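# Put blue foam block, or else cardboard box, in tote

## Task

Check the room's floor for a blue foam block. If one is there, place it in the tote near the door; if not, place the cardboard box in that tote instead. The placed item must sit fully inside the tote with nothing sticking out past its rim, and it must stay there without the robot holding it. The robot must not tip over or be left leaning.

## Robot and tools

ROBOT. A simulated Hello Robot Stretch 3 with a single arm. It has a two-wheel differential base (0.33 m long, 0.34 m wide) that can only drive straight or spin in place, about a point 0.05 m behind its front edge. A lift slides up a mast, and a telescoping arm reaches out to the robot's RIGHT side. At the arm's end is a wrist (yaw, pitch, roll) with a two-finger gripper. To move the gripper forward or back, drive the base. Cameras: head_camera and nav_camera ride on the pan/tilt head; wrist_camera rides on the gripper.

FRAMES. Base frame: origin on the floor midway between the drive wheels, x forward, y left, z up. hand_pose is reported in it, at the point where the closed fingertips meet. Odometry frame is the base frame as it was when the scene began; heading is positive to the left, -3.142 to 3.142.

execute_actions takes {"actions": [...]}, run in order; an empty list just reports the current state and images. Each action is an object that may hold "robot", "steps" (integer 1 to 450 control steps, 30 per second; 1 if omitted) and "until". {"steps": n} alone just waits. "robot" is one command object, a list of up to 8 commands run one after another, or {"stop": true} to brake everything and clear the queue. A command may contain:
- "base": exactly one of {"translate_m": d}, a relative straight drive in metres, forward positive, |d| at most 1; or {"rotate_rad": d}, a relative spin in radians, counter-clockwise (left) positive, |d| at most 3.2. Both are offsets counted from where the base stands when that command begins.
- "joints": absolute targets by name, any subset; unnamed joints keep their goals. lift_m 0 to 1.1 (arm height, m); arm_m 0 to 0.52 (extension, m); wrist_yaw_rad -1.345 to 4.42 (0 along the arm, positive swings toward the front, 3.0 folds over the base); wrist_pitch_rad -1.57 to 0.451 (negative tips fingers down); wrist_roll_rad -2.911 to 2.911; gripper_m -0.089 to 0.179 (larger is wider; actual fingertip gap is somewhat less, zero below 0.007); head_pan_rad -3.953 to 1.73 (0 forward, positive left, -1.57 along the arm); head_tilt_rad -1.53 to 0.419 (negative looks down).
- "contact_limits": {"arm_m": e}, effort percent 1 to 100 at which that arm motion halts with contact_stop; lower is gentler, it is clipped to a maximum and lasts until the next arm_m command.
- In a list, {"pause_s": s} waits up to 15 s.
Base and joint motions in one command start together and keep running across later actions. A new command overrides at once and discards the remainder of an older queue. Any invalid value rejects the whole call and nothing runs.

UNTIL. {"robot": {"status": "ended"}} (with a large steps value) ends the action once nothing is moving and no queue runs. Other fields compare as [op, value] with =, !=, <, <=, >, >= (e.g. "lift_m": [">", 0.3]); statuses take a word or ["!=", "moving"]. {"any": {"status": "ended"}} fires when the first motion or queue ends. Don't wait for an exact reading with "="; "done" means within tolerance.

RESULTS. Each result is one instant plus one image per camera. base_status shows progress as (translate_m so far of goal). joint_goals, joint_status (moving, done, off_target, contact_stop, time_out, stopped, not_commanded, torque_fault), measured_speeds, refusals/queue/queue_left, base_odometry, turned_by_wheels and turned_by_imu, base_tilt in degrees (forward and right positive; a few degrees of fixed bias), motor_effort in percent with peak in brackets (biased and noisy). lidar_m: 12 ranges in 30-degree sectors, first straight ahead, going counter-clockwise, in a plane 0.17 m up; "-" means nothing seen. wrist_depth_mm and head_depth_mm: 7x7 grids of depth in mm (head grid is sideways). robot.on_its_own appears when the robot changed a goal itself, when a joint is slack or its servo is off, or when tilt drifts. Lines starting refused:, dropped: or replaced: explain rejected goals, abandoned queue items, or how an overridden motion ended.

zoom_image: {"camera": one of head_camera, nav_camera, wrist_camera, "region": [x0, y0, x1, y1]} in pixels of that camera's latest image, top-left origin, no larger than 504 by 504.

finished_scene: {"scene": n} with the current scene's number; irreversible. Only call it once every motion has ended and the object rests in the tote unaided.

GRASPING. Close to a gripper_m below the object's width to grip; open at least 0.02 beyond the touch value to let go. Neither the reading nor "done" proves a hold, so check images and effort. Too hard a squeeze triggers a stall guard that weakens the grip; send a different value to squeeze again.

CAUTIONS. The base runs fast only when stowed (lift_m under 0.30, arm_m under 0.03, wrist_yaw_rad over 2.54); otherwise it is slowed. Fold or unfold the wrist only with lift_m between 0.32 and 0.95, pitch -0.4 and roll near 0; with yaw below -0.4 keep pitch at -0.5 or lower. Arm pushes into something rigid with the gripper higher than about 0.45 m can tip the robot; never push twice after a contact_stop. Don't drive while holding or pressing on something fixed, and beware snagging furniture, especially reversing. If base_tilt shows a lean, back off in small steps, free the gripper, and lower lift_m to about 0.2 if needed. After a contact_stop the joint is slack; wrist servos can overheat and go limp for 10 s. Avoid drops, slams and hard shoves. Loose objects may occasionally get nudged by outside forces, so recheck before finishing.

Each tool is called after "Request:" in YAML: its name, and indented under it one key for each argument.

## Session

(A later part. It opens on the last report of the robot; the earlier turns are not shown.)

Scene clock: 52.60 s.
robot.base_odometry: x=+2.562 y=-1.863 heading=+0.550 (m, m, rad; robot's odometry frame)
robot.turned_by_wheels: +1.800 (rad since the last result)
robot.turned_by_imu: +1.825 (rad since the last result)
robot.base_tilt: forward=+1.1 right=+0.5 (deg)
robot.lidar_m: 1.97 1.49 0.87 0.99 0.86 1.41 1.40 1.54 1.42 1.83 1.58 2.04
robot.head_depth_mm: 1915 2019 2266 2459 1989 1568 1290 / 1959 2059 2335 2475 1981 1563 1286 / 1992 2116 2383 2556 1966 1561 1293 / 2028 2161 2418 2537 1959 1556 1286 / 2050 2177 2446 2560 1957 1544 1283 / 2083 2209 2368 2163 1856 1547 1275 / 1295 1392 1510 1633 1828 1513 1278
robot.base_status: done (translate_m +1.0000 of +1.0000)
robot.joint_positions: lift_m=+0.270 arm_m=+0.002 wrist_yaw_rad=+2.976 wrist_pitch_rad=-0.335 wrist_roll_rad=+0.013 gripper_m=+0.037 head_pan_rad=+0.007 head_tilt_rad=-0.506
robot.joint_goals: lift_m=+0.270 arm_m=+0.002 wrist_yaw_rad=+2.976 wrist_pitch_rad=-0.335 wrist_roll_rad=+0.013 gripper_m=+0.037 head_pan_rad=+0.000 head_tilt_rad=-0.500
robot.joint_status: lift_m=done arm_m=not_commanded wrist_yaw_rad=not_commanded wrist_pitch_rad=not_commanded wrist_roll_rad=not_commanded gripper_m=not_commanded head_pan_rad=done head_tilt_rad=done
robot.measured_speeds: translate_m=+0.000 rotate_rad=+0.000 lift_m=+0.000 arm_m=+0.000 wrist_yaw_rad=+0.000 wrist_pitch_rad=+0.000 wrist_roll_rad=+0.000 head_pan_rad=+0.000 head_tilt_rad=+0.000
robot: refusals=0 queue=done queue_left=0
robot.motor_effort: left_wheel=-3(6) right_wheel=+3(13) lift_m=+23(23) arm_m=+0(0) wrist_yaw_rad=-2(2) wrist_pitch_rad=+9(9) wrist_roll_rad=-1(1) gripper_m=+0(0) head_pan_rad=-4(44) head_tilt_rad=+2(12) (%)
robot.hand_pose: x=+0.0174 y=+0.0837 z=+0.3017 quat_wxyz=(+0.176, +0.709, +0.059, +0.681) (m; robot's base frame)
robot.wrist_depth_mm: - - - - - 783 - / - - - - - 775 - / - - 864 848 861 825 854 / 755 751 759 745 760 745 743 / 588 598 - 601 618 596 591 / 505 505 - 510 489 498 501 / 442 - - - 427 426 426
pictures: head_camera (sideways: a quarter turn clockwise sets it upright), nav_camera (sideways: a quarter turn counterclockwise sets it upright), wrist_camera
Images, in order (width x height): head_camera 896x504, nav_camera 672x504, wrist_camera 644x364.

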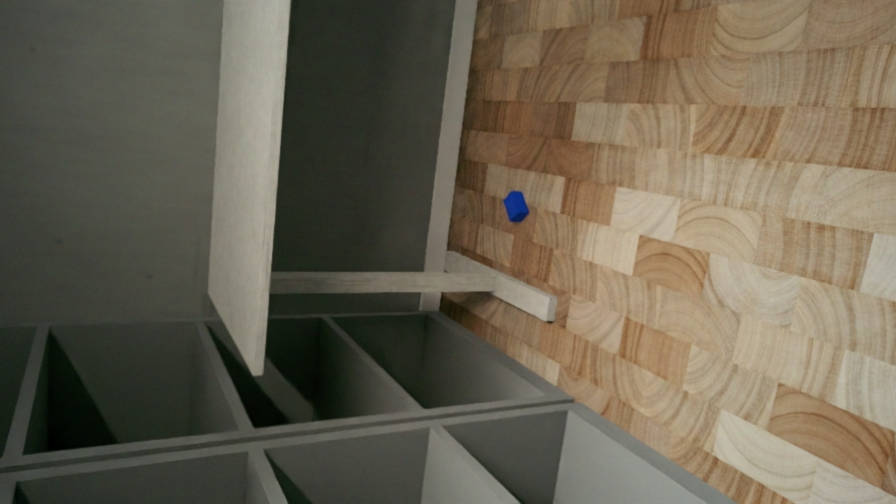

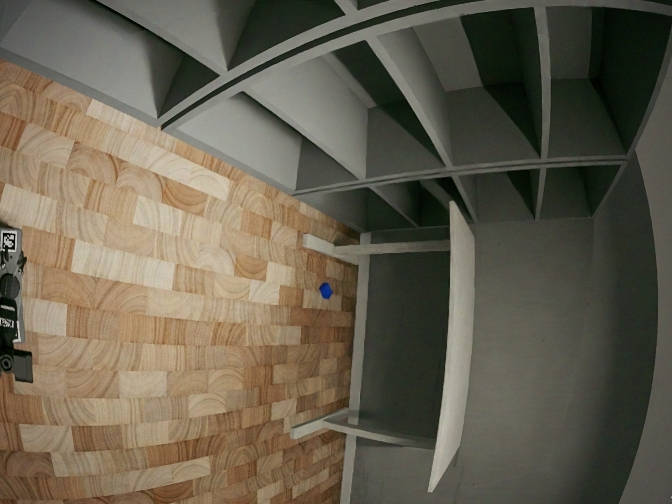

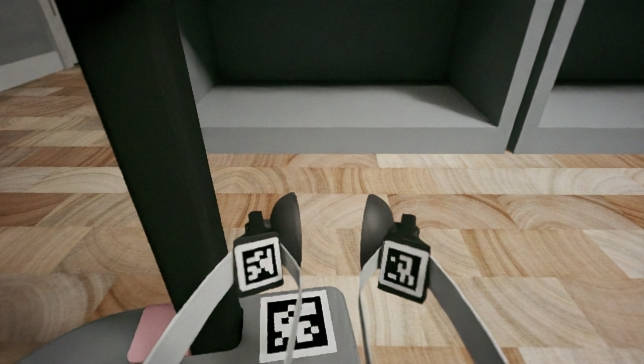

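Request:
execute_actions:
  actions:
    - {"robot":[{"base":{"rotate_rad":-0.07}},{"base":{"translate_m":1.0}},{"base":{"translate_m":0.12}},{"base":{"rotate_rad":1.57},"joints":{"lift_m":0.35,"wrist_pitch_rad":-0.4,"head_pan_rad":-1.57,"head_tilt_rad":-1.0}},{"joints":{"wrist_yaw_rad":0,"gripper_m":0.15}},{"joints":{"wrist_pitch_rad":-1.0,"lift_m":0.25,"arm_m":0.1}}],"steps":450,"until":{"robot":{"status":"ended"}}}

Scene clock: 68.50 s.
robot.base_odometry: x=+3.555 y=-1.345 heading=+2.050 (m, m, rad; robot's odometry frame)
robot.turned_by_wheels: +1.500 (rad since the last result)
robot.turned_by_imu: +1.524 (rad since the last result)
robot.base_tilt: forward=+1.0 right=+0.5 (deg)
robot.lidar_m: 1.10 0.87 1.66 2.52 2.12 1.51 1.93 1.13 1.27 1.25 0.88 0.70
robot.head_depth_mm: 644 530 1590 1525 1354 1208 1095 / 646 531 1626 1529 1347 1208 1128 / 647 531 1635 1523 1349 1248 - / 649 533 1657 1527 1352 1198 - / 648 533 1654 1530 1350 1209 1096 / 650 534 1202 1460 1326 1211 1098 / 649 547 1630 1501 1348 1211 1099
robot.base_status: done (rotate_rad +1.5699 of +1.5700)
robot.joint_positions: lift_m=+0.278 arm_m=+0.061 wrist_yaw_rad=+0.002 wrist_pitch_rad=-1.001 wrist_roll_rad=+0.013 gripper_m=+0.150 head_pan_rad=-1.563 head_tilt_rad=-0.988
robot.joint_goals: lift_m=+0.250 arm_m=+0.100 wrist_yaw_rad=+0.000 wrist_pitch_rad=-1.000 wrist_roll_rad=+0.013 gripper_m=+0.150 head_pan_rad=-1.570 head_tilt_rad=-1.000
robot.joint_status: lift_m=moving arm_m=moving wrist_yaw_rad=done wrist_pitch_rad=moving wrist_roll_rad=not_commanded gripper_m=done head_pan_rad=done head_tilt_rad=done
robot.measured_speeds: translate_m=+0.000 rotate_rad=+0.000 lift_m=-0.108 arm_m=+0.106 wrist_yaw_rad=+0.000 wrist_pitch_rad=+0.000 wrist_roll_rad=+0.000 head_pan_rad=+0.000 head_tilt_rad=+0.000
robot: refusals=0 queue=running queue_left=0
robot.motor_effort: left_wheel=-3(9) right_wheel=+3(11) lift_m=+21(28) arm_m=+2(2) wrist_yaw_rad=-2(5) wrist_pitch_rad=+1(8) wrist_roll_rad=-1(1) gripper_m=+1(82) head_pan_rad=-4(43) head_tilt_rad=-4(26) (%)
robot.hand_pose: x=-0.0214 y=-0.3241 z=+0.1878 quat_wxyz=(+0.617, +0.338, -0.624, -0.342) (m; robot's base frame)
robot.wrist_depth_mm: 414 453 448 440 433 431 432 / 399 421 415 417 410 407 404 / 400 394 394 386 387 381 379 / 376 372 372 369 365 360 361 / 355 355 352 350 347 346 339 / 339 - 332 330 328 324 325 / 323 319 317 314 312 311 308
pictures: head_camera (sideways: a quarter turn clockwise sets it upright), nav_camera (sideways: a quarter turn counterclockwise sets it upright), wrist_camera
Images, in order (width x height): head_camera 896x504, nav_camera 672x504, wrist_camera 644x364.

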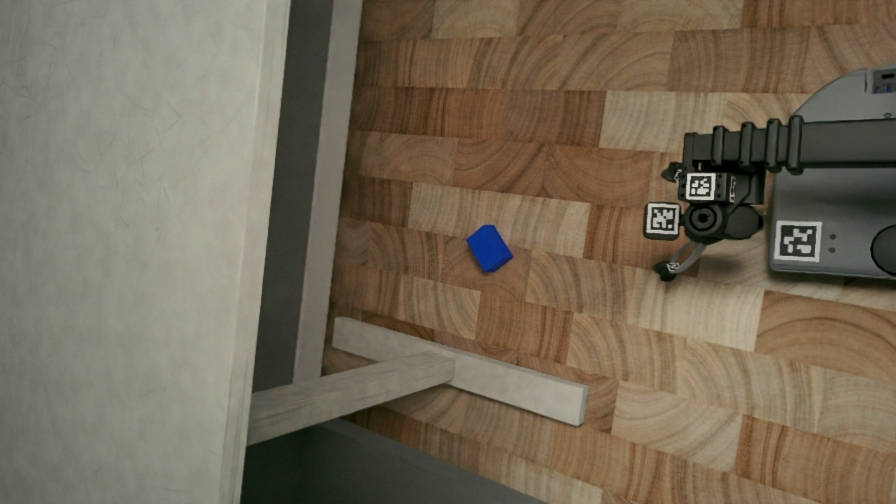

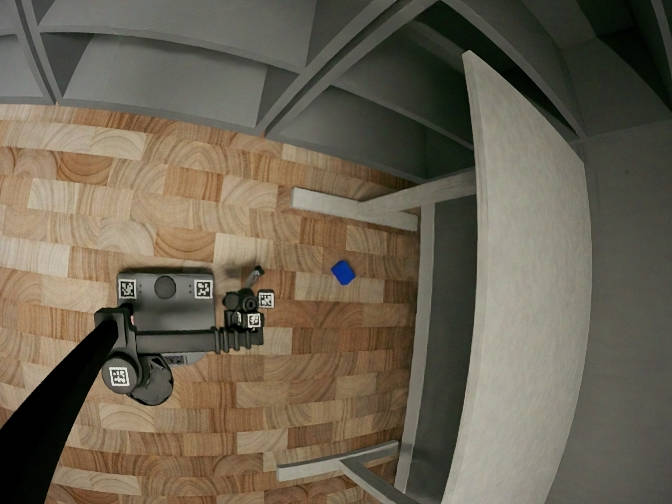

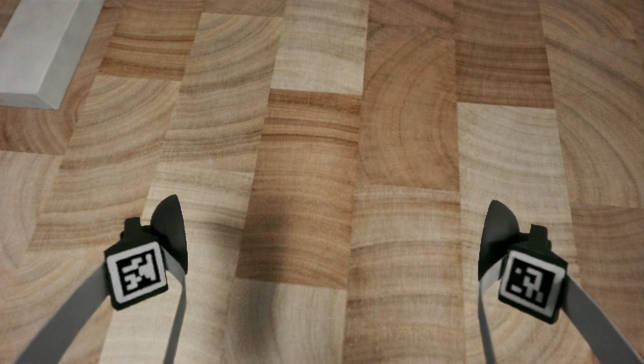

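Request:
execute_actions:
  actions:
    - {"robot":{"base":{"translate_m":0.045},"joints":{"arm_m":0.36,"lift_m":0.22}},"steps":450,"until":{"robot":{"status":"ended"}}}

Scene clock: 72.73 s.
robot.base_odometry: x=+3.534 y=-1.305 heading=+2.050 (m, m, rad; robot's odometry frame)
robot.turned_by_wheels: +0.000 (rad since the last result)
robot.turned_by_imu: +0.000 (rad since the last result)
robot.base_tilt: forward=+1.1 right=+0.5 (deg)
robot.lidar_m: 1.06 0.83 1.63 2.52 2.15 1.55 1.98 1.17 1.28 1.26 0.86 0.66
robot.head_depth_mm: 644 531 1586 1524 1343 1208 1092 / 645 531 1626 1531 1345 1204 1124 / 646 532 1647 1554 1321 1207 - / 650 532 1655 1527 1336 1212 - / 649 533 1656 1475 1352 1213 1095 / 649 533 1228 1501 1331 1205 1095 / 649 548 1630 1470 1340 1209 1098
robot.base_status: done (translate_m +0.0450 of +0.0450)
robot.joint_positions: lift_m=+0.220 arm_m=+0.360 wrist_yaw_rad=+0.001 wrist_pitch_rad=-1.003 wrist_roll_rad=+0.013 gripper_m=+0.150 head_pan_rad=-1.563 head_tilt_rad=-0.988
robot.joint_goals: lift_m=+0.220 arm_m=+0.360 wrist_yaw_rad=+0.000 wrist_pitch_rad=-1.000 wrist_roll_rad=+0.013 gripper_m=+0.150 head_pan_rad=-1.570 head_tilt_rad=-1.000
robot.joint_status: lift_m=done arm_m=done wrist_yaw_rad=done wrist_pitch_rad=done wrist_roll_rad=not_commanded gripper_m=done head_pan_rad=done head_tilt_rad=done
robot.measured_speeds: translate_m=+0.000 rotate_rad=+0.000 lift_m=+0.000 arm_m=+0.000 wrist_yaw_rad=+0.000 wrist_pitch_rad=+0.000 wrist_roll_rad=+0.000 head_pan_rad=+0.000 head_tilt_rad=+0.000
robot: refusals=0 queue=done queue_left=0
robot.motor_effort: left_wheel=-3(4) right_wheel=+3(9) lift_m=+20(21) arm_m=+5(3) wrist_yaw_rad=-1(2) wrist_pitch_rad=+2(3) wrist_roll_rad=-1(1) gripper_m=+0(0) head_pan_rad=-3(4) head_tilt_rad=-4(4) (%)
robot.hand_pose: x=-0.0215 y=-0.6220 z=+0.1298 quat_wxyz=(+0.616, +0.338, -0.624, -0.342) (m; robot's base frame)
robot.wrist_depth_mm: 328 373 372 366 365 362 359 / 322 350 347 294 339 336 337 / 324 331 323 290 321 319 317 / 312 311 309 306 302 303 299 / 297 301 292 291 288 287 285 / 283 - 277 274 274 270 271 / 266 266 266 263 262 260 256
pictures: head_camera (sideways: a quarter turn clockwise sets it upright), nav_camera (sideways: a quarter turn counterclockwise sets it upright), wrist_camera
Images, in order (width x height): head_camera 896x504, nav_camera 672x504, wrist_camera 644x364.

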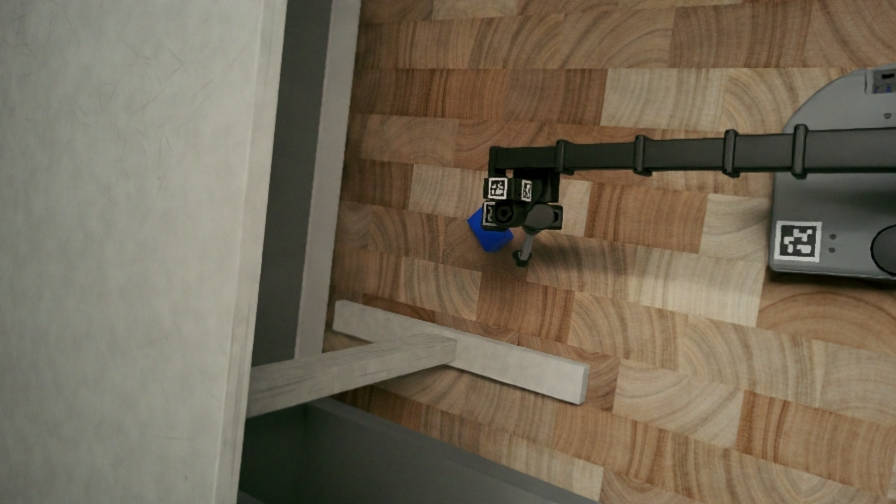

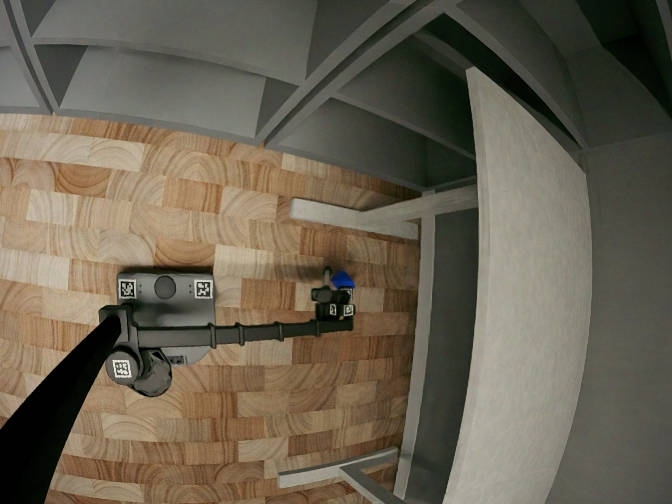

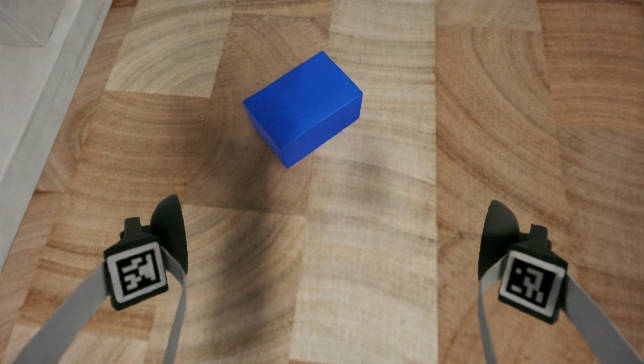

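Request:
execute_actions:
  actions:
    - {"robot":[{"base":{"translate_m":0.022},"joints":{"arm_m":0.455}},{"joints":{"lift_m":0.118}}],"steps":450,"until":{"robot":{"status":"ended"}}}

Scene clock: 76.87 s.
robot.base_odometry: x=+3.524 y=-1.286 heading=+2.050 (m, m, rad; robot's odometry frame)
robot.turned_by_wheels: +0.000 (rad since the last result)
robot.turned_by_imu: +0.000 (rad since the last result)
robot.base_tilt: forward=+1.1 right=+0.7 (deg)
robot.lidar_m: 1.04 0.82 1.63 2.51 2.17 1.58 2.00 1.19 1.28 0.92 0.85 0.64
robot.head_depth_mm: 645 530 1603 1521 1345 1208 1096 / 644 531 1634 1520 1346 1206 1119 / 646 533 1652 1551 1349 1208 - / 649 533 1662 1523 1352 1203 - / 648 532 1654 1470 1346 1209 1096 / 648 546 1624 1535 1337 1208 1094 / 649 549 1622 1464 1331 1215 1094
robot.base_status: done (translate_m +0.0220 of +0.0220)
robot.joint_positions: lift_m=+0.118 arm_m=+0.455 wrist_yaw_rad=+0.001 wrist_pitch_rad=-1.003 wrist_roll_rad=+0.013 gripper_m=+0.150 head_pan_rad=-1.563 head_tilt_rad=-0.988
robot.joint_goals: lift_m=+0.118 arm_m=+0.455 wrist_yaw_rad=+0.000 wrist_pitch_rad=-1.000 wrist_roll_rad=+0.013 gripper_m=+0.150 head_pan_rad=-1.570 head_tilt_rad=-1.000
robot.joint_status: lift_m=done arm_m=done wrist_yaw_rad=done wrist_pitch_rad=done wrist_roll_rad=not_commanded gripper_m=done head_pan_rad=done head_tilt_rad=done
robot.measured_speeds: translate_m=+0.000 rotate_rad=+0.000 lift_m=+0.000 arm_m=+0.000 wrist_yaw_rad=+0.000 wrist_pitch_rad=+0.000 wrist_roll_rad=+0.000 head_pan_rad=+0.000 head_tilt_rad=+0.000
robot: refusals=0 queue=done queue_left=0
robot.motor_effort: left_wheel=-3(4) right_wheel=+3(9) lift_m=+20(22) arm_m=+5(6) wrist_yaw_rad=-2(1) wrist_pitch_rad=+2(2) wrist_roll_rad=-1(1) gripper_m=+0(1) head_pan_rad=-4(3) head_tilt_rad=-4(3) (%)
robot.hand_pose: x=-0.0215 y=-0.7170 z=+0.0278 quat_wxyz=(+0.616, +0.338, -0.623, -0.342) (m; robot's base frame)
robot.wrist_depth_mm: 247 243 241 240 237 234 231 / 230 228 227 222 223 220 218 / 216 214 213 161 162 206 205 / 204 203 197 152 195 196 195 / 193 194 189 175 187 188 184 / 185 - 180 179 178 175 176 / - 173 172 170 169 168 167
pictures: head_camera (sideways: a quarter turn clockwise sets it upright), nav_camera (sideways: a quarter turn counterclockwise sets it upright), wrist_camera
Images, in order (width x height): head_camera 896x504, nav_camera 672x504, wrist_camera 644x364.

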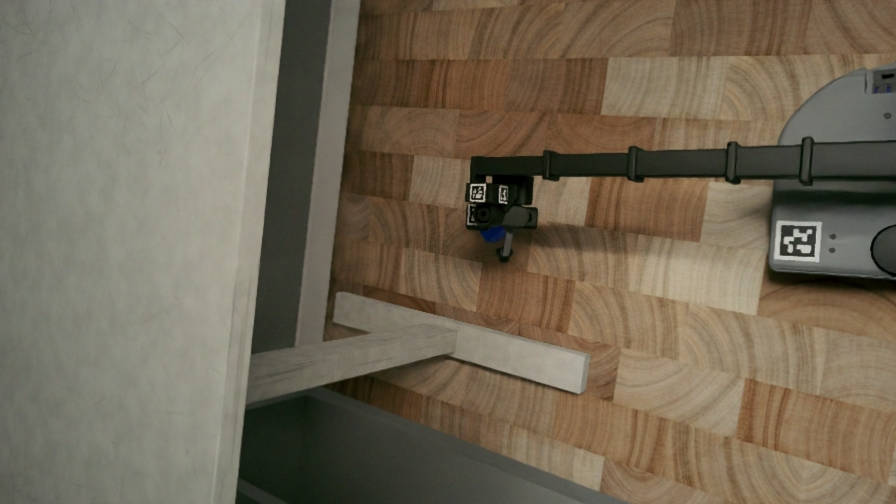

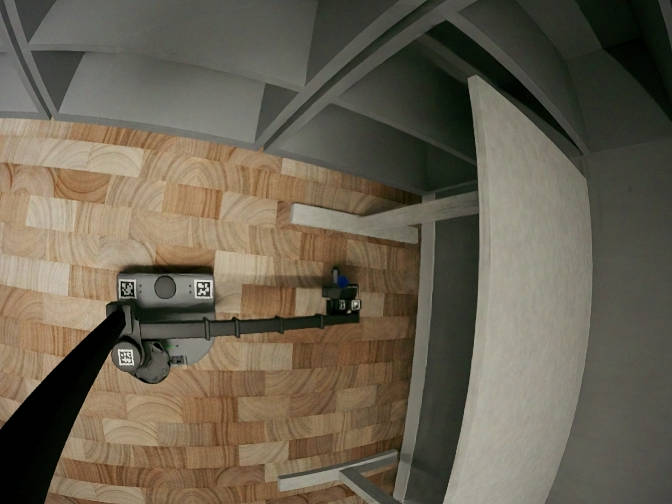

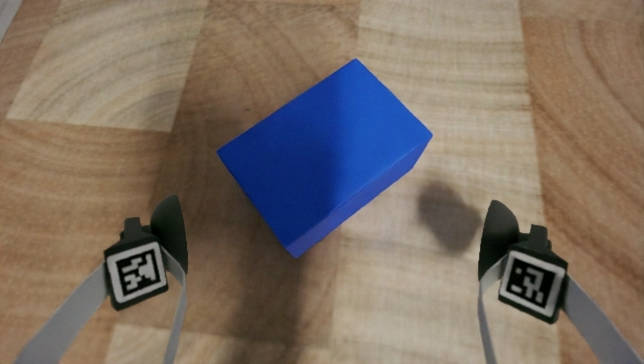

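A bit more extension, then grip.

Request:
execute_actions:
  actions:
    - {"robot":[{"joints":{"arm_m":0.485}},{"joints":{"gripper_m":0.0}},{"joints":{"lift_m":0.35}}],"steps":450,"until":{"robot":{"status":"ended"}}}

Scene clock: 83.00 s.
robot.base_odometry: x=+3.524 y=-1.286 heading=+2.050 (m, m, rad; robot's odometry frame)
robot.turned_by_wheels: +0.000 (rad since the last result)
robot.turned_by_imu: +0.000 (rad since the last result)
robot.base_tilt: forward=+1.1 right=+0.5 (deg)
robot.lidar_m: 1.04 0.82 1.63 2.52 2.16 1.58 2.00 1.19 1.27 0.92 0.86 0.64
robot.head_depth_mm: 645 530 1597 1528 1346 1205 1090 / 646 532 1634 1525 1355 1205 - / 647 532 1642 1476 1343 1210 - / 647 533 1656 1529 1351 1209 - / 647 533 1640 1479 1348 1212 1097 / 650 547 1624 1532 1336 1209 1096 / 650 548 1627 1465 1332 1209 1100
robot.base_status: done (translate_m +0.0220 of +0.0220)
robot.joint_positions: lift_m=+0.350 arm_m=+0.485 wrist_yaw_rad=+0.001 wrist_pitch_rad=-1.005 wrist_roll_rad=+0.013 gripper_m=+0.015 head_pan_rad=-1.563 head_tilt_rad=-0.988
robot.joint_goals: lift_m=+0.350 arm_m=+0.485 wrist_yaw_rad=+0.000 wrist_pitch_rad=-1.000 wrist_roll_rad=+0.013 gripper_m=+0.014 head_pan_rad=-1.570 head_tilt_rad=-1.000
robot.joint_status: lift_m=done arm_m=done wrist_yaw_rad=done wrist_pitch_rad=done wrist_roll_rad=not_commanded gripper_m=done head_pan_rad=done head_tilt_rad=done
robot.measured_speeds: translate_m=+0.000 rotate_rad=+0.000 lift_m=+0.000 arm_m=+0.000 wrist_yaw_rad=+0.000 wrist_pitch_rad=+0.000 wrist_roll_rad=+0.000 head_pan_rad=+0.000 head_tilt_rad=+0.000
robot: refusals=0 queue=done queue_left=0
robot.on_its_own: gripper_m is held at +0.014, not at your +0.000, by its stall guard, which is still easing
robot.motor_effort: left_wheel=-2(3) right_wheel=+3(3) lift_m=+27(30) arm_m=+5(4) wrist_yaw_rad=-2(2) wrist_pitch_rad=+3(3) wrist_roll_rad=-1(1) gripper_m=-27(98) head_pan_rad=-3(4) head_tilt_rad=-3(4) (%)
robot.hand_pose: x=-0.0215 y=-0.7466 z=+0.2593 quat_wxyz=(+0.616, +0.339, -0.623, -0.343) (m; robot's base frame)
robot.wrist_depth_mm: 538 504 529 527 523 519 518 / 505 465 494 500 491 488 480 / 311 442 469 169 163 461 456 / 352 415 441 152 154 437 430 / 423 419 417 142 144 413 412 / 375 400 398 391 397 391 385 / 353 378 378 382 377 373 371
pictures: head_camera (sideways: a quarter turn clockwise sets it upright), nav_camera (sideways: a quarter turn counterclockwise sets it upright), wrist_camera
Images, in order (width x height): head_camera 896x504, nav_camera 672x504, wrist_camera 644x364.

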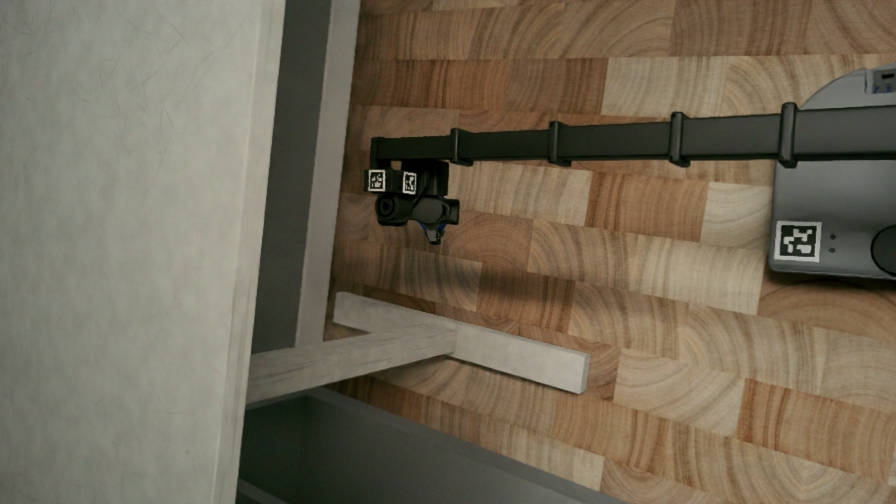

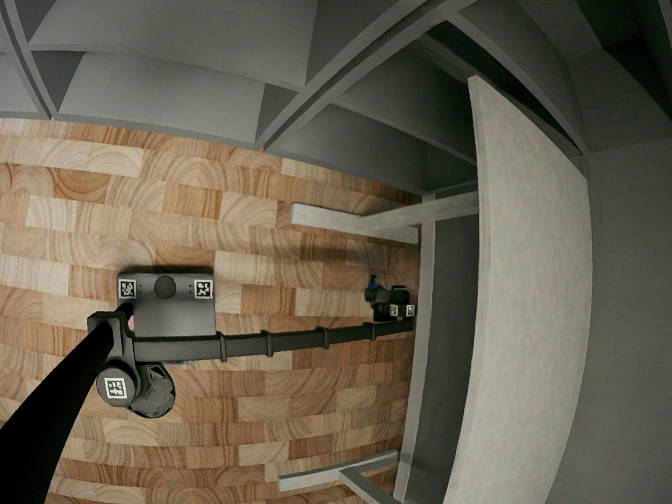

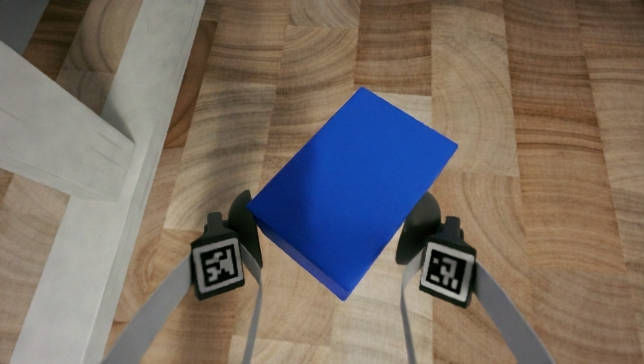

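Request:
execute_actions:
  actions:
    - {"robot":[{"joints":{"arm_m":0.0,"wrist_pitch_rad":-0.4,"head_pan_rad":0,"head_tilt_rad":-0.7}},{"joints":{"wrist_yaw_rad":3.0}},{"joints":{"lift_m":0.27}},{"base":{"rotate_rad":1.61}},{"base":{"translate_m":1.0}},{"base":{"translate_m":1.0}},{"base":{"translate_m":0.05}},{"base":{"rotate_rad":-1.76}}],"steps":450,"until":{"robot":{"status":"ended"}}}
    - {"steps":450,"until":{"robot":{"status":"ended"}}}

Scene clock: 108.70 s.
robot.base_odometry: x=+1.743 y=-2.301 heading=+1.900 (m, m, rad; robot's odometry frame)
robot.turned_by_wheels: -0.150 (rad since the last result)
robot.turned_by_imu: -0.150 (rad since the last result)
robot.base_tilt: forward=+1.1 right=+0.5 (deg)
robot.lidar_m: 2.21 0.71 0.50 0.47 0.49 0.64 1.56 1.32 2.12 2.90 1.62 0.99
robot.head_depth_mm: 2595 2887 1389 1383 1401 1363 1170 / 2612 2946 2641 1995 1617 1361 1172 / 2582 2930 2625 1994 1608 1354 1170 / 2597 2907 2616 1986 1610 1350 1164 / 2603 2933 2604 1981 1605 1348 1164 / 2091 2114 2107 1922 1607 1347 1166 / 1440 1448 1448 1456 1457 1323 1166
robot.base_status: done (rotate_rad -1.7599 of -1.7600)
robot.joint_positions: lift_m=+0.270 arm_m=+0.003 wrist_yaw_rad=+2.998 wrist_pitch_rad=-0.424 wrist_roll_rad=+0.013 gripper_m=+0.034 head_pan_rad=-0.007 head_tilt_rad=-0.703
robot.joint_goals: lift_m=+0.270 arm_m=+0.000 wrist_yaw_rad=+3.000 wrist_pitch_rad=-0.400 wrist_roll_rad=+0.013 gripper_m=+0.033 head_pan_rad=+0.000 head_tilt_rad=-0.700
robot.joint_status: lift_m=done arm_m=done wrist_yaw_rad=done wrist_pitch_rad=done wrist_roll_rad=not_commanded gripper_m=done head_pan_rad=done head_tilt_rad=done
robot.measured_speeds: translate_m=+0.000 rotate_rad=+0.000 lift_m=+0.000 arm_m=+0.000 wrist_yaw_rad=+0.000 wrist_pitch_rad=+0.000 wrist_roll_rad=+0.000 head_pan_rad=+0.000 head_tilt_rad=+0.000
robot: refusals=0 queue=done queue_left=0
robot.on_its_own: gripper_m is held at +0.033, not at your +0.000, by its stall guard, which is not easing now
robot.motor_effort: left_wheel=+2(11) right_wheel=-2(12) lift_m=+21(27) arm_m=-4(5) wrist_yaw_rad=+2(0) wrist_pitch_rad=+12(13) wrist_roll_rad=-1(1) gripper_m=-22(27) head_pan_rad=+3(43) head_tilt_rad=+1(19) (%)
robot.hand_pose: x=+0.0107 y=+0.0739 z=+0.2815 quat_wxyz=(+0.199, +0.704, +0.098, +0.674) (m; robot's base frame)
robot.wrist_depth_mm: 421 - 454 472 495 519 545 / 456 - 500 522 546 577 611 / 497 511 548 169 163 636 672 / 532 552 576 152 154 643 639 / 540 540 - 142 145 528 535 / 462 - - 137 440 453 453 / - - - - 397 396 396
pictures: head_camera (sideways: a quarter turn clockwise sets it upright), nav_camera (sideways: a quarter turn counterclockwise sets it upright), wrist_camera
Images, in order (width x height): head_camera 896x504, nav_camera 672x504, wrist_camera 644x364.

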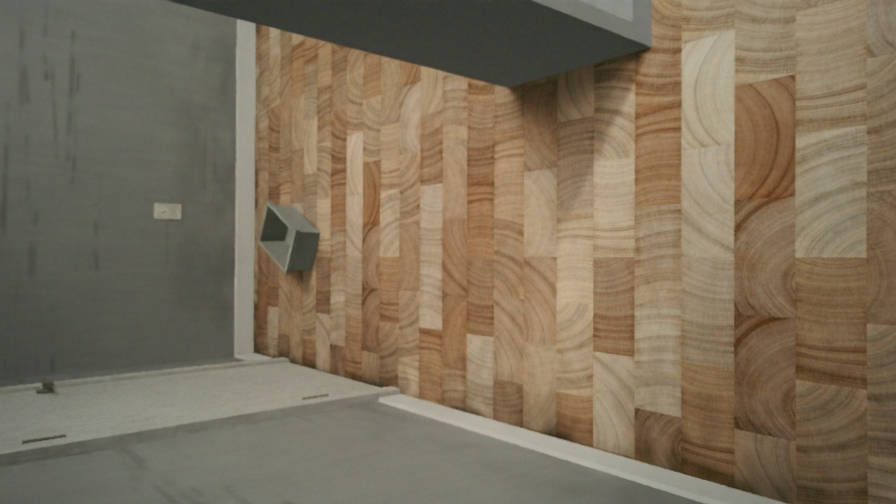

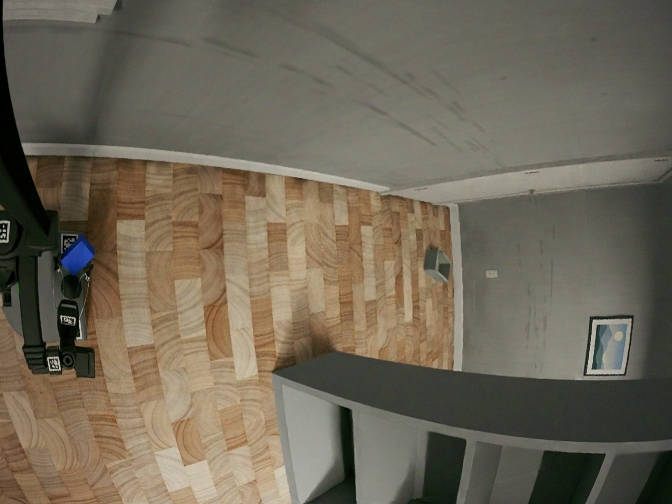

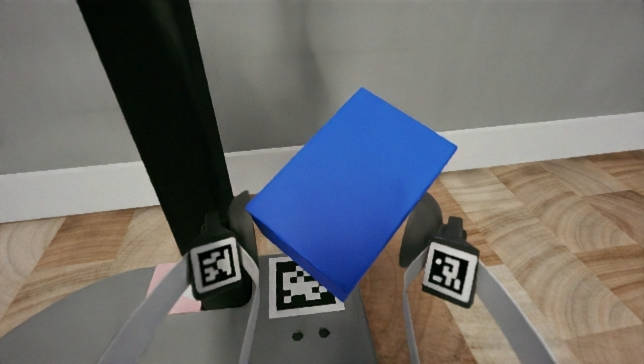

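Request:
execute_actions:
  actions:
    - {"robot":[{"base":{"translate_m":1.0}},{"base":{"translate_m":1.0}},{"base":{"rotate_rad":1.55},"joints":{"lift_m":0.4,"head_pan_rad":-1.57,"head_tilt_rad":-1.0}},{"joints":{"wrist_yaw_rad":0.0}}],"steps":450,"until":{"robot":{"status":"ended"}}}
    - {"steps":450,"until":{"robot":{"status":"ended"}}}

Scene clock: 125.03 s.
robot.base_odometry: x=+1.097 y=-0.409 heading=-2.833 (m, m, rad; robot's odometry frame)
robot.turned_by_wheels: +1.550 (rad since the last result)
robot.turned_by_imu: +1.576 (rad since the last result)
robot.base_tilt: forward=+1.1 right=+0.4 (deg)
robot.lidar_m: 0.56 0.56 0.77 1.81 0.83 0.93 2.19 1.59 1.11 1.04 0.85 0.59
robot.head_depth_mm: 953 1132 1398 1523 1342 1210 1094 / 955 1132 1397 1518 1352 1226 - / 952 1133 1397 1527 1305 1235 - / 950 1131 1397 1530 1353 1205 - / 953 1132 1400 1527 1327 1207 1093 / 951 1131 1397 1533 1352 1208 1101 / 952 1130 1391 1498 1353 1212 1098
robot.base_status: done (rotate_rad +1.5499 of +1.5500)
robot.joint_positions: lift_m=+0.400 arm_m=+0.003 wrist_yaw_rad=+0.003 wrist_pitch_rad=-0.424 wrist_roll_rad=+0.013 gripper_m=+0.034 head_pan_rad=-1.563 head_tilt_rad=-0.988
robot.joint_goals: lift_m=+0.400 arm_m=+0.000 wrist_yaw_rad=+0.000 wrist_pitch_rad=-0.400 wrist_roll_rad=+0.013 gripper_m=+0.033 head_pan_rad=-1.570 head_tilt_rad=-1.000
robot.joint_status: lift_m=done arm_m=done wrist_yaw_rad=done wrist_pitch_rad=done wrist_roll_rad=not_commanded gripper_m=done head_pan_rad=done head_tilt_rad=done
robot.measured_speeds: translate_m=+0.000 rotate_rad=+0.000 lift_m=+0.000 arm_m=+0.000 wrist_yaw_rad=+0.000 wrist_pitch_rad=+0.000 wrist_roll_rad=+0.000 head_pan_rad=+0.000 head_tilt_rad=+0.000
robot: refusals=0 queue=done queue_left=0
robot.on_its_own: gripper_m is held at +0.033, not at your +0.000, by its stall guard, which is not easing now
robot.motor_effort: left_wheel=-3(9) right_wheel=+3(11) lift_m=+27(28) arm_m=-4(5) wrist_yaw_rad=-3(5) wrist_pitch_rad=+12(12) wrist_roll_rad=-1(1) gripper_m=-20(19) head_pan_rad=-3(43) head_tilt_rad=-5(20) (%)
robot.hand_pose: x=-0.0209 y=-0.3712 z=+0.4113 quat_wxyz=(+0.687, +0.149, -0.695, -0.149) (m; robot's base frame)
robot.wrist_depth_mm: 695 710 706 717 728 734 753 / 739 768 787 779 794 805 818 / 764 857 856 169 163 874 898 / 740 852 868 152 154 849 838 / 699 714 580 143 145 697 697 / 607 606 557 570 583 600 594 / 531 522 498 510 525 520 519
pictures: head_camera (sideways: a quarter turn clockwise sets it upright), nav_camera (sideways: a quarter turn counterclockwise sets it upright), wrist_camera
Images, in order (width x height): head_camera 896x504, nav_camera 672x504, wrist_camera 644x364.

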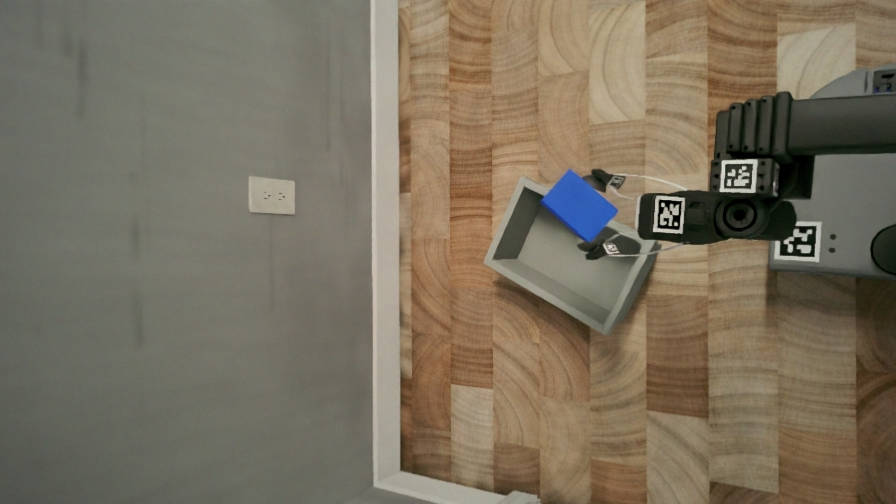

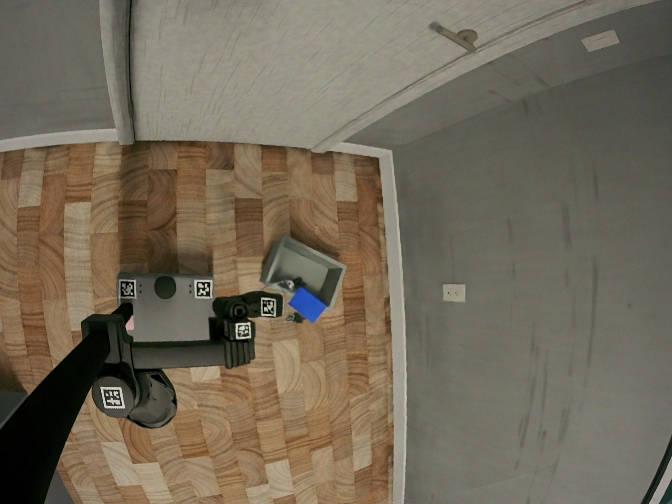

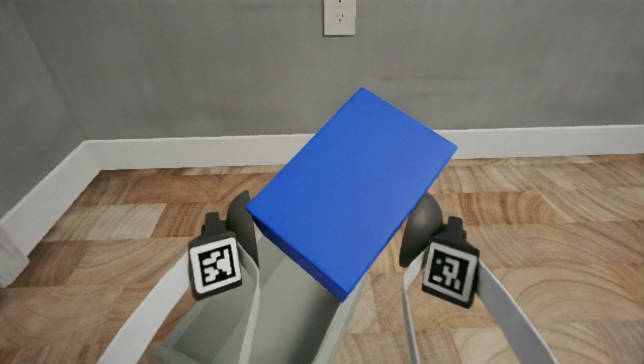

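Request:
execute_actions:
  actions:
    - {"robot":[{"base":{"translate_m":0.065},"joints":{"arm_m":0.22,"wrist_pitch_rad":-1.0}},{"joints":{"lift_m":0.24}}],"steps":450,"until":{"robot":{"status":"ended"}}}

Scene clock: 130.37 s.
robot.base_odometry: x=+1.035 y=-0.429 heading=-2.833 (m, m, rad; robot's odometry frame)
robot.turned_by_wheels: +0.000 (rad since the last result)
robot.turned_by_imu: +0.000 (rad since the last result)
robot.base_tilt: forward=+1.2 right=+0.5 (deg)
robot.lidar_m: 0.49 0.50 0.68 1.59 0.84 0.93 2.20 1.59 1.10 0.45 0.75 0.52
robot.head_depth_mm: 947 1128 1384 1528 1349 1209 1093 / 950 1127 1393 1528 1352 1206 1127 / 948 1122 1386 1529 1356 1206 - / 946 1126 1393 1530 1326 1209 - / 949 1127 1386 1519 1352 1207 1094 / 944 1125 1389 1534 1350 1210 1099 / 946 1127 1342 1443 1332 1215 1097
robot.base_status: done (translate_m +0.0650 of +0.0650)
robot.joint_positions: lift_m=+0.240 arm_m=+0.220 wrist_yaw_rad=+0.001 wrist_pitch_rad=-1.005 wrist_roll_rad=+0.013 gripper_m=+0.034 head_pan_rad=-1.563 head_tilt_rad=-0.988
robot.joint_goals: lift_m=+0.240 arm_m=+0.220 wrist_yaw_rad=+0.000 wrist_pitch_rad=-1.000 wrist_roll_rad=+0.013 gripper_m=+0.033 head_pan_rad=-1.570 head_tilt_rad=-1.000
robot.joint_status: lift_m=done arm_m=done wrist_yaw_rad=done wrist_pitch_rad=done wrist_roll_rad=not_commanded gripper_m=done head_pan_rad=done head_tilt_rad=done
robot.measured_speeds: translate_m=+0.000 rotate_rad=+0.000 lift_m=+0.000 arm_m=+0.000 wrist_yaw_rad=+0.000 wrist_pitch_rad=+0.000 wrist_roll_rad=+0.000 head_pan_rad=+0.000 head_tilt_rad=+0.000
robot: refusals=0 queue=done queue_left=0
robot.on_its_own: gripper_m is held at +0.033, not at your +0.000, by its stall guard, which is not easing now
robot.motor_effort: left_wheel=-2(4) right_wheel=+3(8) lift_m=+20(26) arm_m=+5(5) wrist_yaw_rad=-2(3) wrist_pitch_rad=+3(13) wrist_roll_rad=-1(1) gripper_m=-21(21) head_pan_rad=-4(4) head_tilt_rad=-4(4) (%)
robot.hand_pose: x=-0.0215 y=-0.4815 z=+0.1496 quat_wxyz=(+0.616, +0.339, -0.623, -0.343) (m; robot's base frame)
robot.wrist_depth_mm: 407 398 392 288 260 251 381 / 380 375 266 350 308 269 356 / 358 351 258 169 163 294 337 / 334 328 262 152 154 316 321 / 317 211 248 143 145 303 302 / 300 197 291 288 283 290 288 / 285 178 225 279 209 277 275
pictures: head_camera (sideways: a quarter turn clockwise sets it upright), nav_camera (sideways: a quarter turn counterclockwise sets it upright), wrist_camera
Images, in order (width x height): head_camera 896x504, nav_camera 672x504, wrist_camera 644x364.

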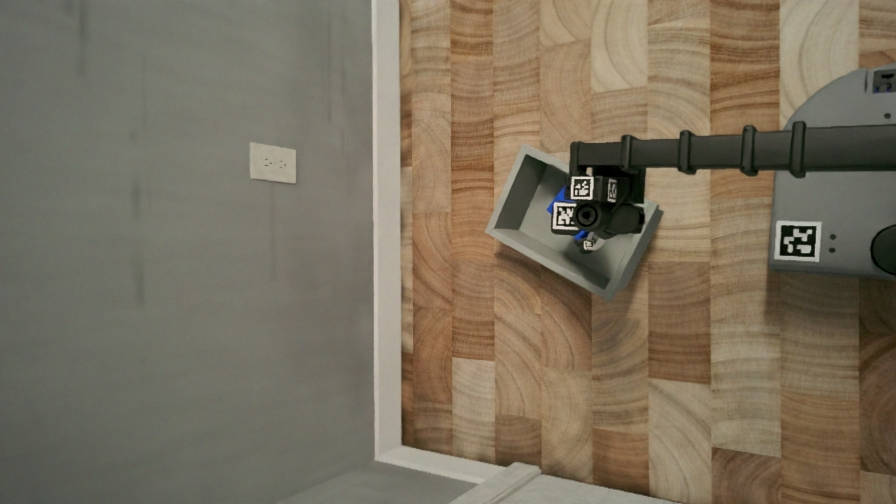

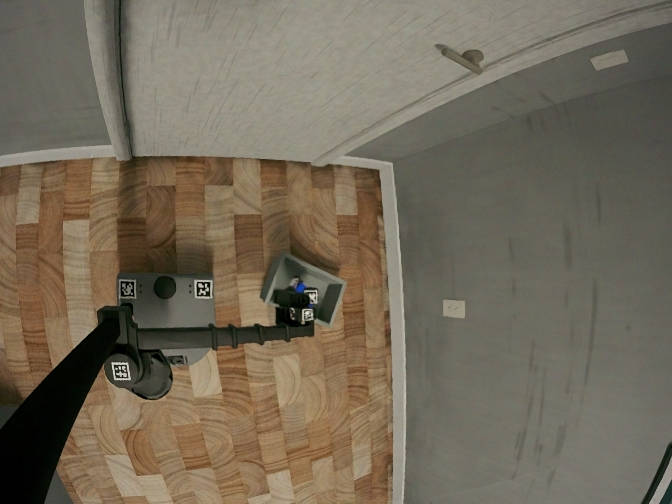

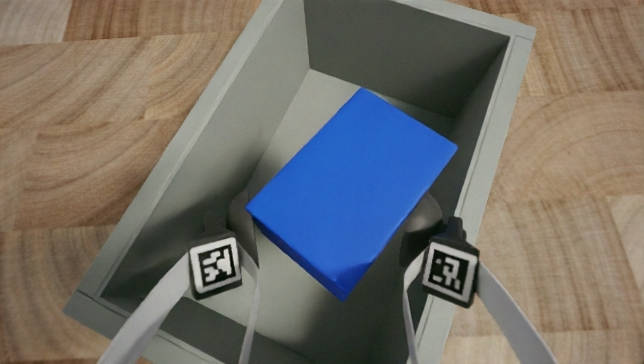

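Request:
execute_actions:
  actions:
    - {"robot":[{"base":{"translate_m":0.02},"joints":{"lift_m":0.2}},{"joints":{"gripper_m":0.085}},{"joints":{"lift_m":0.4}},{"joints":{"arm_m":0.0}}],"steps":450,"until":{"robot":{"status":"ended"}}}

Scene clock: 138.00 s.
robot.base_odometry: x=+1.016 y=-0.435 heading=-2.833 (m, m, rad; robot's odometry frame)
robot.turned_by_wheels: +0.000 (rad since the last result)
robot.turned_by_imu: -0.001 (rad since the last result)
robot.base_tilt: forward=+1.1 right=+0.5 (deg)
robot.lidar_m: 0.47 0.48 0.65 1.54 0.85 0.93 2.20 1.59 1.10 1.04 0.72 0.50
robot.head_depth_mm: 948 1127 1386 1531 1345 1205 1090 / 947 1124 1385 1525 1349 1225 - / 947 1127 1390 1525 1321 1245 - / 947 1129 1386 1526 1319 1209 - / 944 1122 1395 1526 1349 1209 1098 / 948 1122 1386 1527 1353 1212 1097 / 946 1128 1338 1423 1303 1203 1100
robot.base_status: done (translate_m +0.0200 of +0.0200)
robot.joint_positions: lift_m=+0.400 arm_m=+0.003 wrist_yaw_rad=+0.001 wrist_pitch_rad=-1.005 wrist_roll_rad=+0.013 gripper_m=+0.085 head_pan_rad=-1.563 head_tilt_rad=-0.988
robot.joint_goals: lift_m=+0.400 arm_m=+0.000 wrist_yaw_rad=+0.000 wrist_pitch_rad=-1.000 wrist_roll_rad=+0.013 gripper_m=+0.085 head_pan_rad=-1.570 head_tilt_rad=-1.000
robot.joint_status: lift_m=done arm_m=done wrist_yaw_rad=done wrist_pitch_rad=done wrist_roll_rad=not_commanded gripper_m=done head_pan_rad=done head_tilt_rad=done
robot.measured_speeds: translate_m=+0.000 rotate_rad=+0.000 lift_m=+0.000 arm_m=+0.000 wrist_yaw_rad=+0.000 wrist_pitch_rad=+0.000 wrist_roll_rad=+0.000 head_pan_rad=+0.000 head_tilt_rad=+0.000
robot: refusals=0 queue=done queue_left=0
robot.motor_effort: left_wheel=-3(3) right_wheel=+3(8) lift_m=+27(28) arm_m=-4(9) wrist_yaw_rad=-2(2) wrist_pitch_rad=+3(3) wrist_roll_rad=-1(1) gripper_m=+0(72) head_pan_rad=-4(4) head_tilt_rad=-4(4) (%)
robot.hand_pose: x=-0.0215 y=-0.2645 z=+0.3093 quat_wxyz=(+0.616, +0.339, -0.623, -0.343) (m; robot's base frame)
robot.wrist_depth_mm: 594 606 592 531 519 587 579 / 565 563 559 551 543 541 539 / 538 531 519 478 514 513 511 / 512 499 500 488 493 485 483 / 481 475 476 467 464 458 457 / 451 456 446 448 436 436 439 / 431 433 428 427 427 416 417
pictures: head_camera (sideways: a quarter turn clockwise sets it upright), nav_camera (sideways: a quarter turn counterclockwise sets it upright), wrist_camera
Images, in order (width x height): head_camera 896x504, nav_camera 672x504, wrist_camera 644x364.

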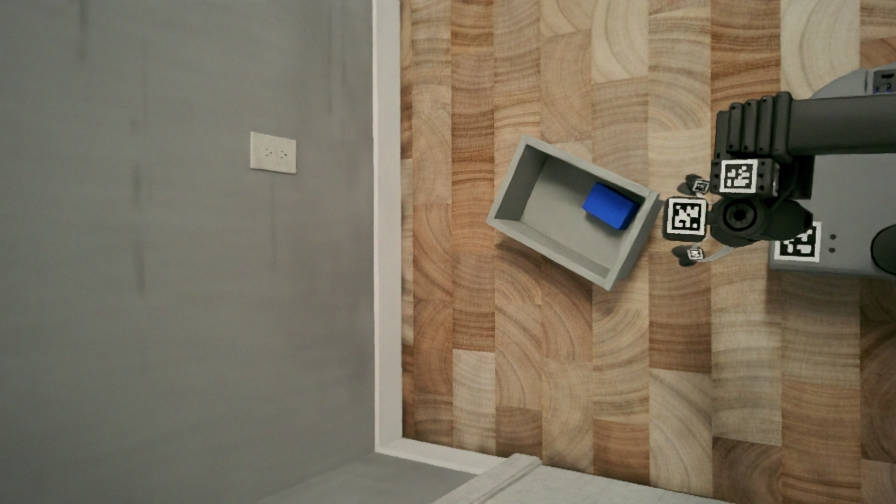

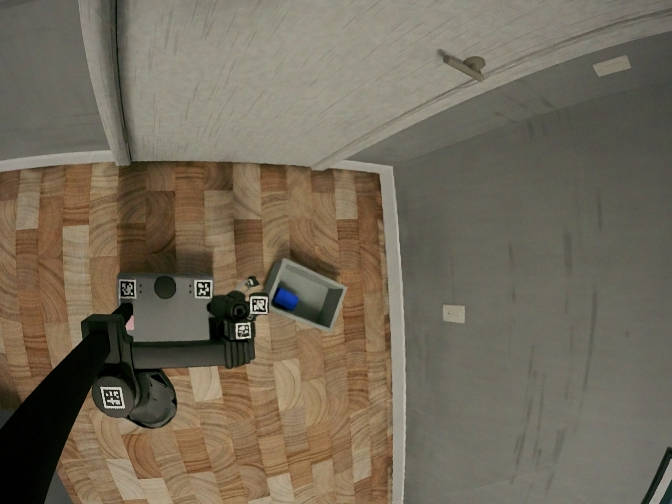

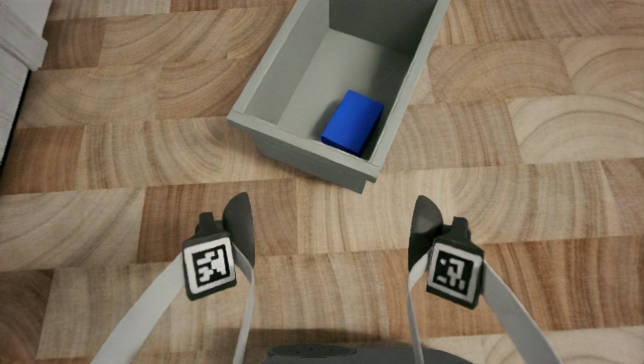

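Request:
finished_scene:
  scene: 1

The scene is finished: the task was done.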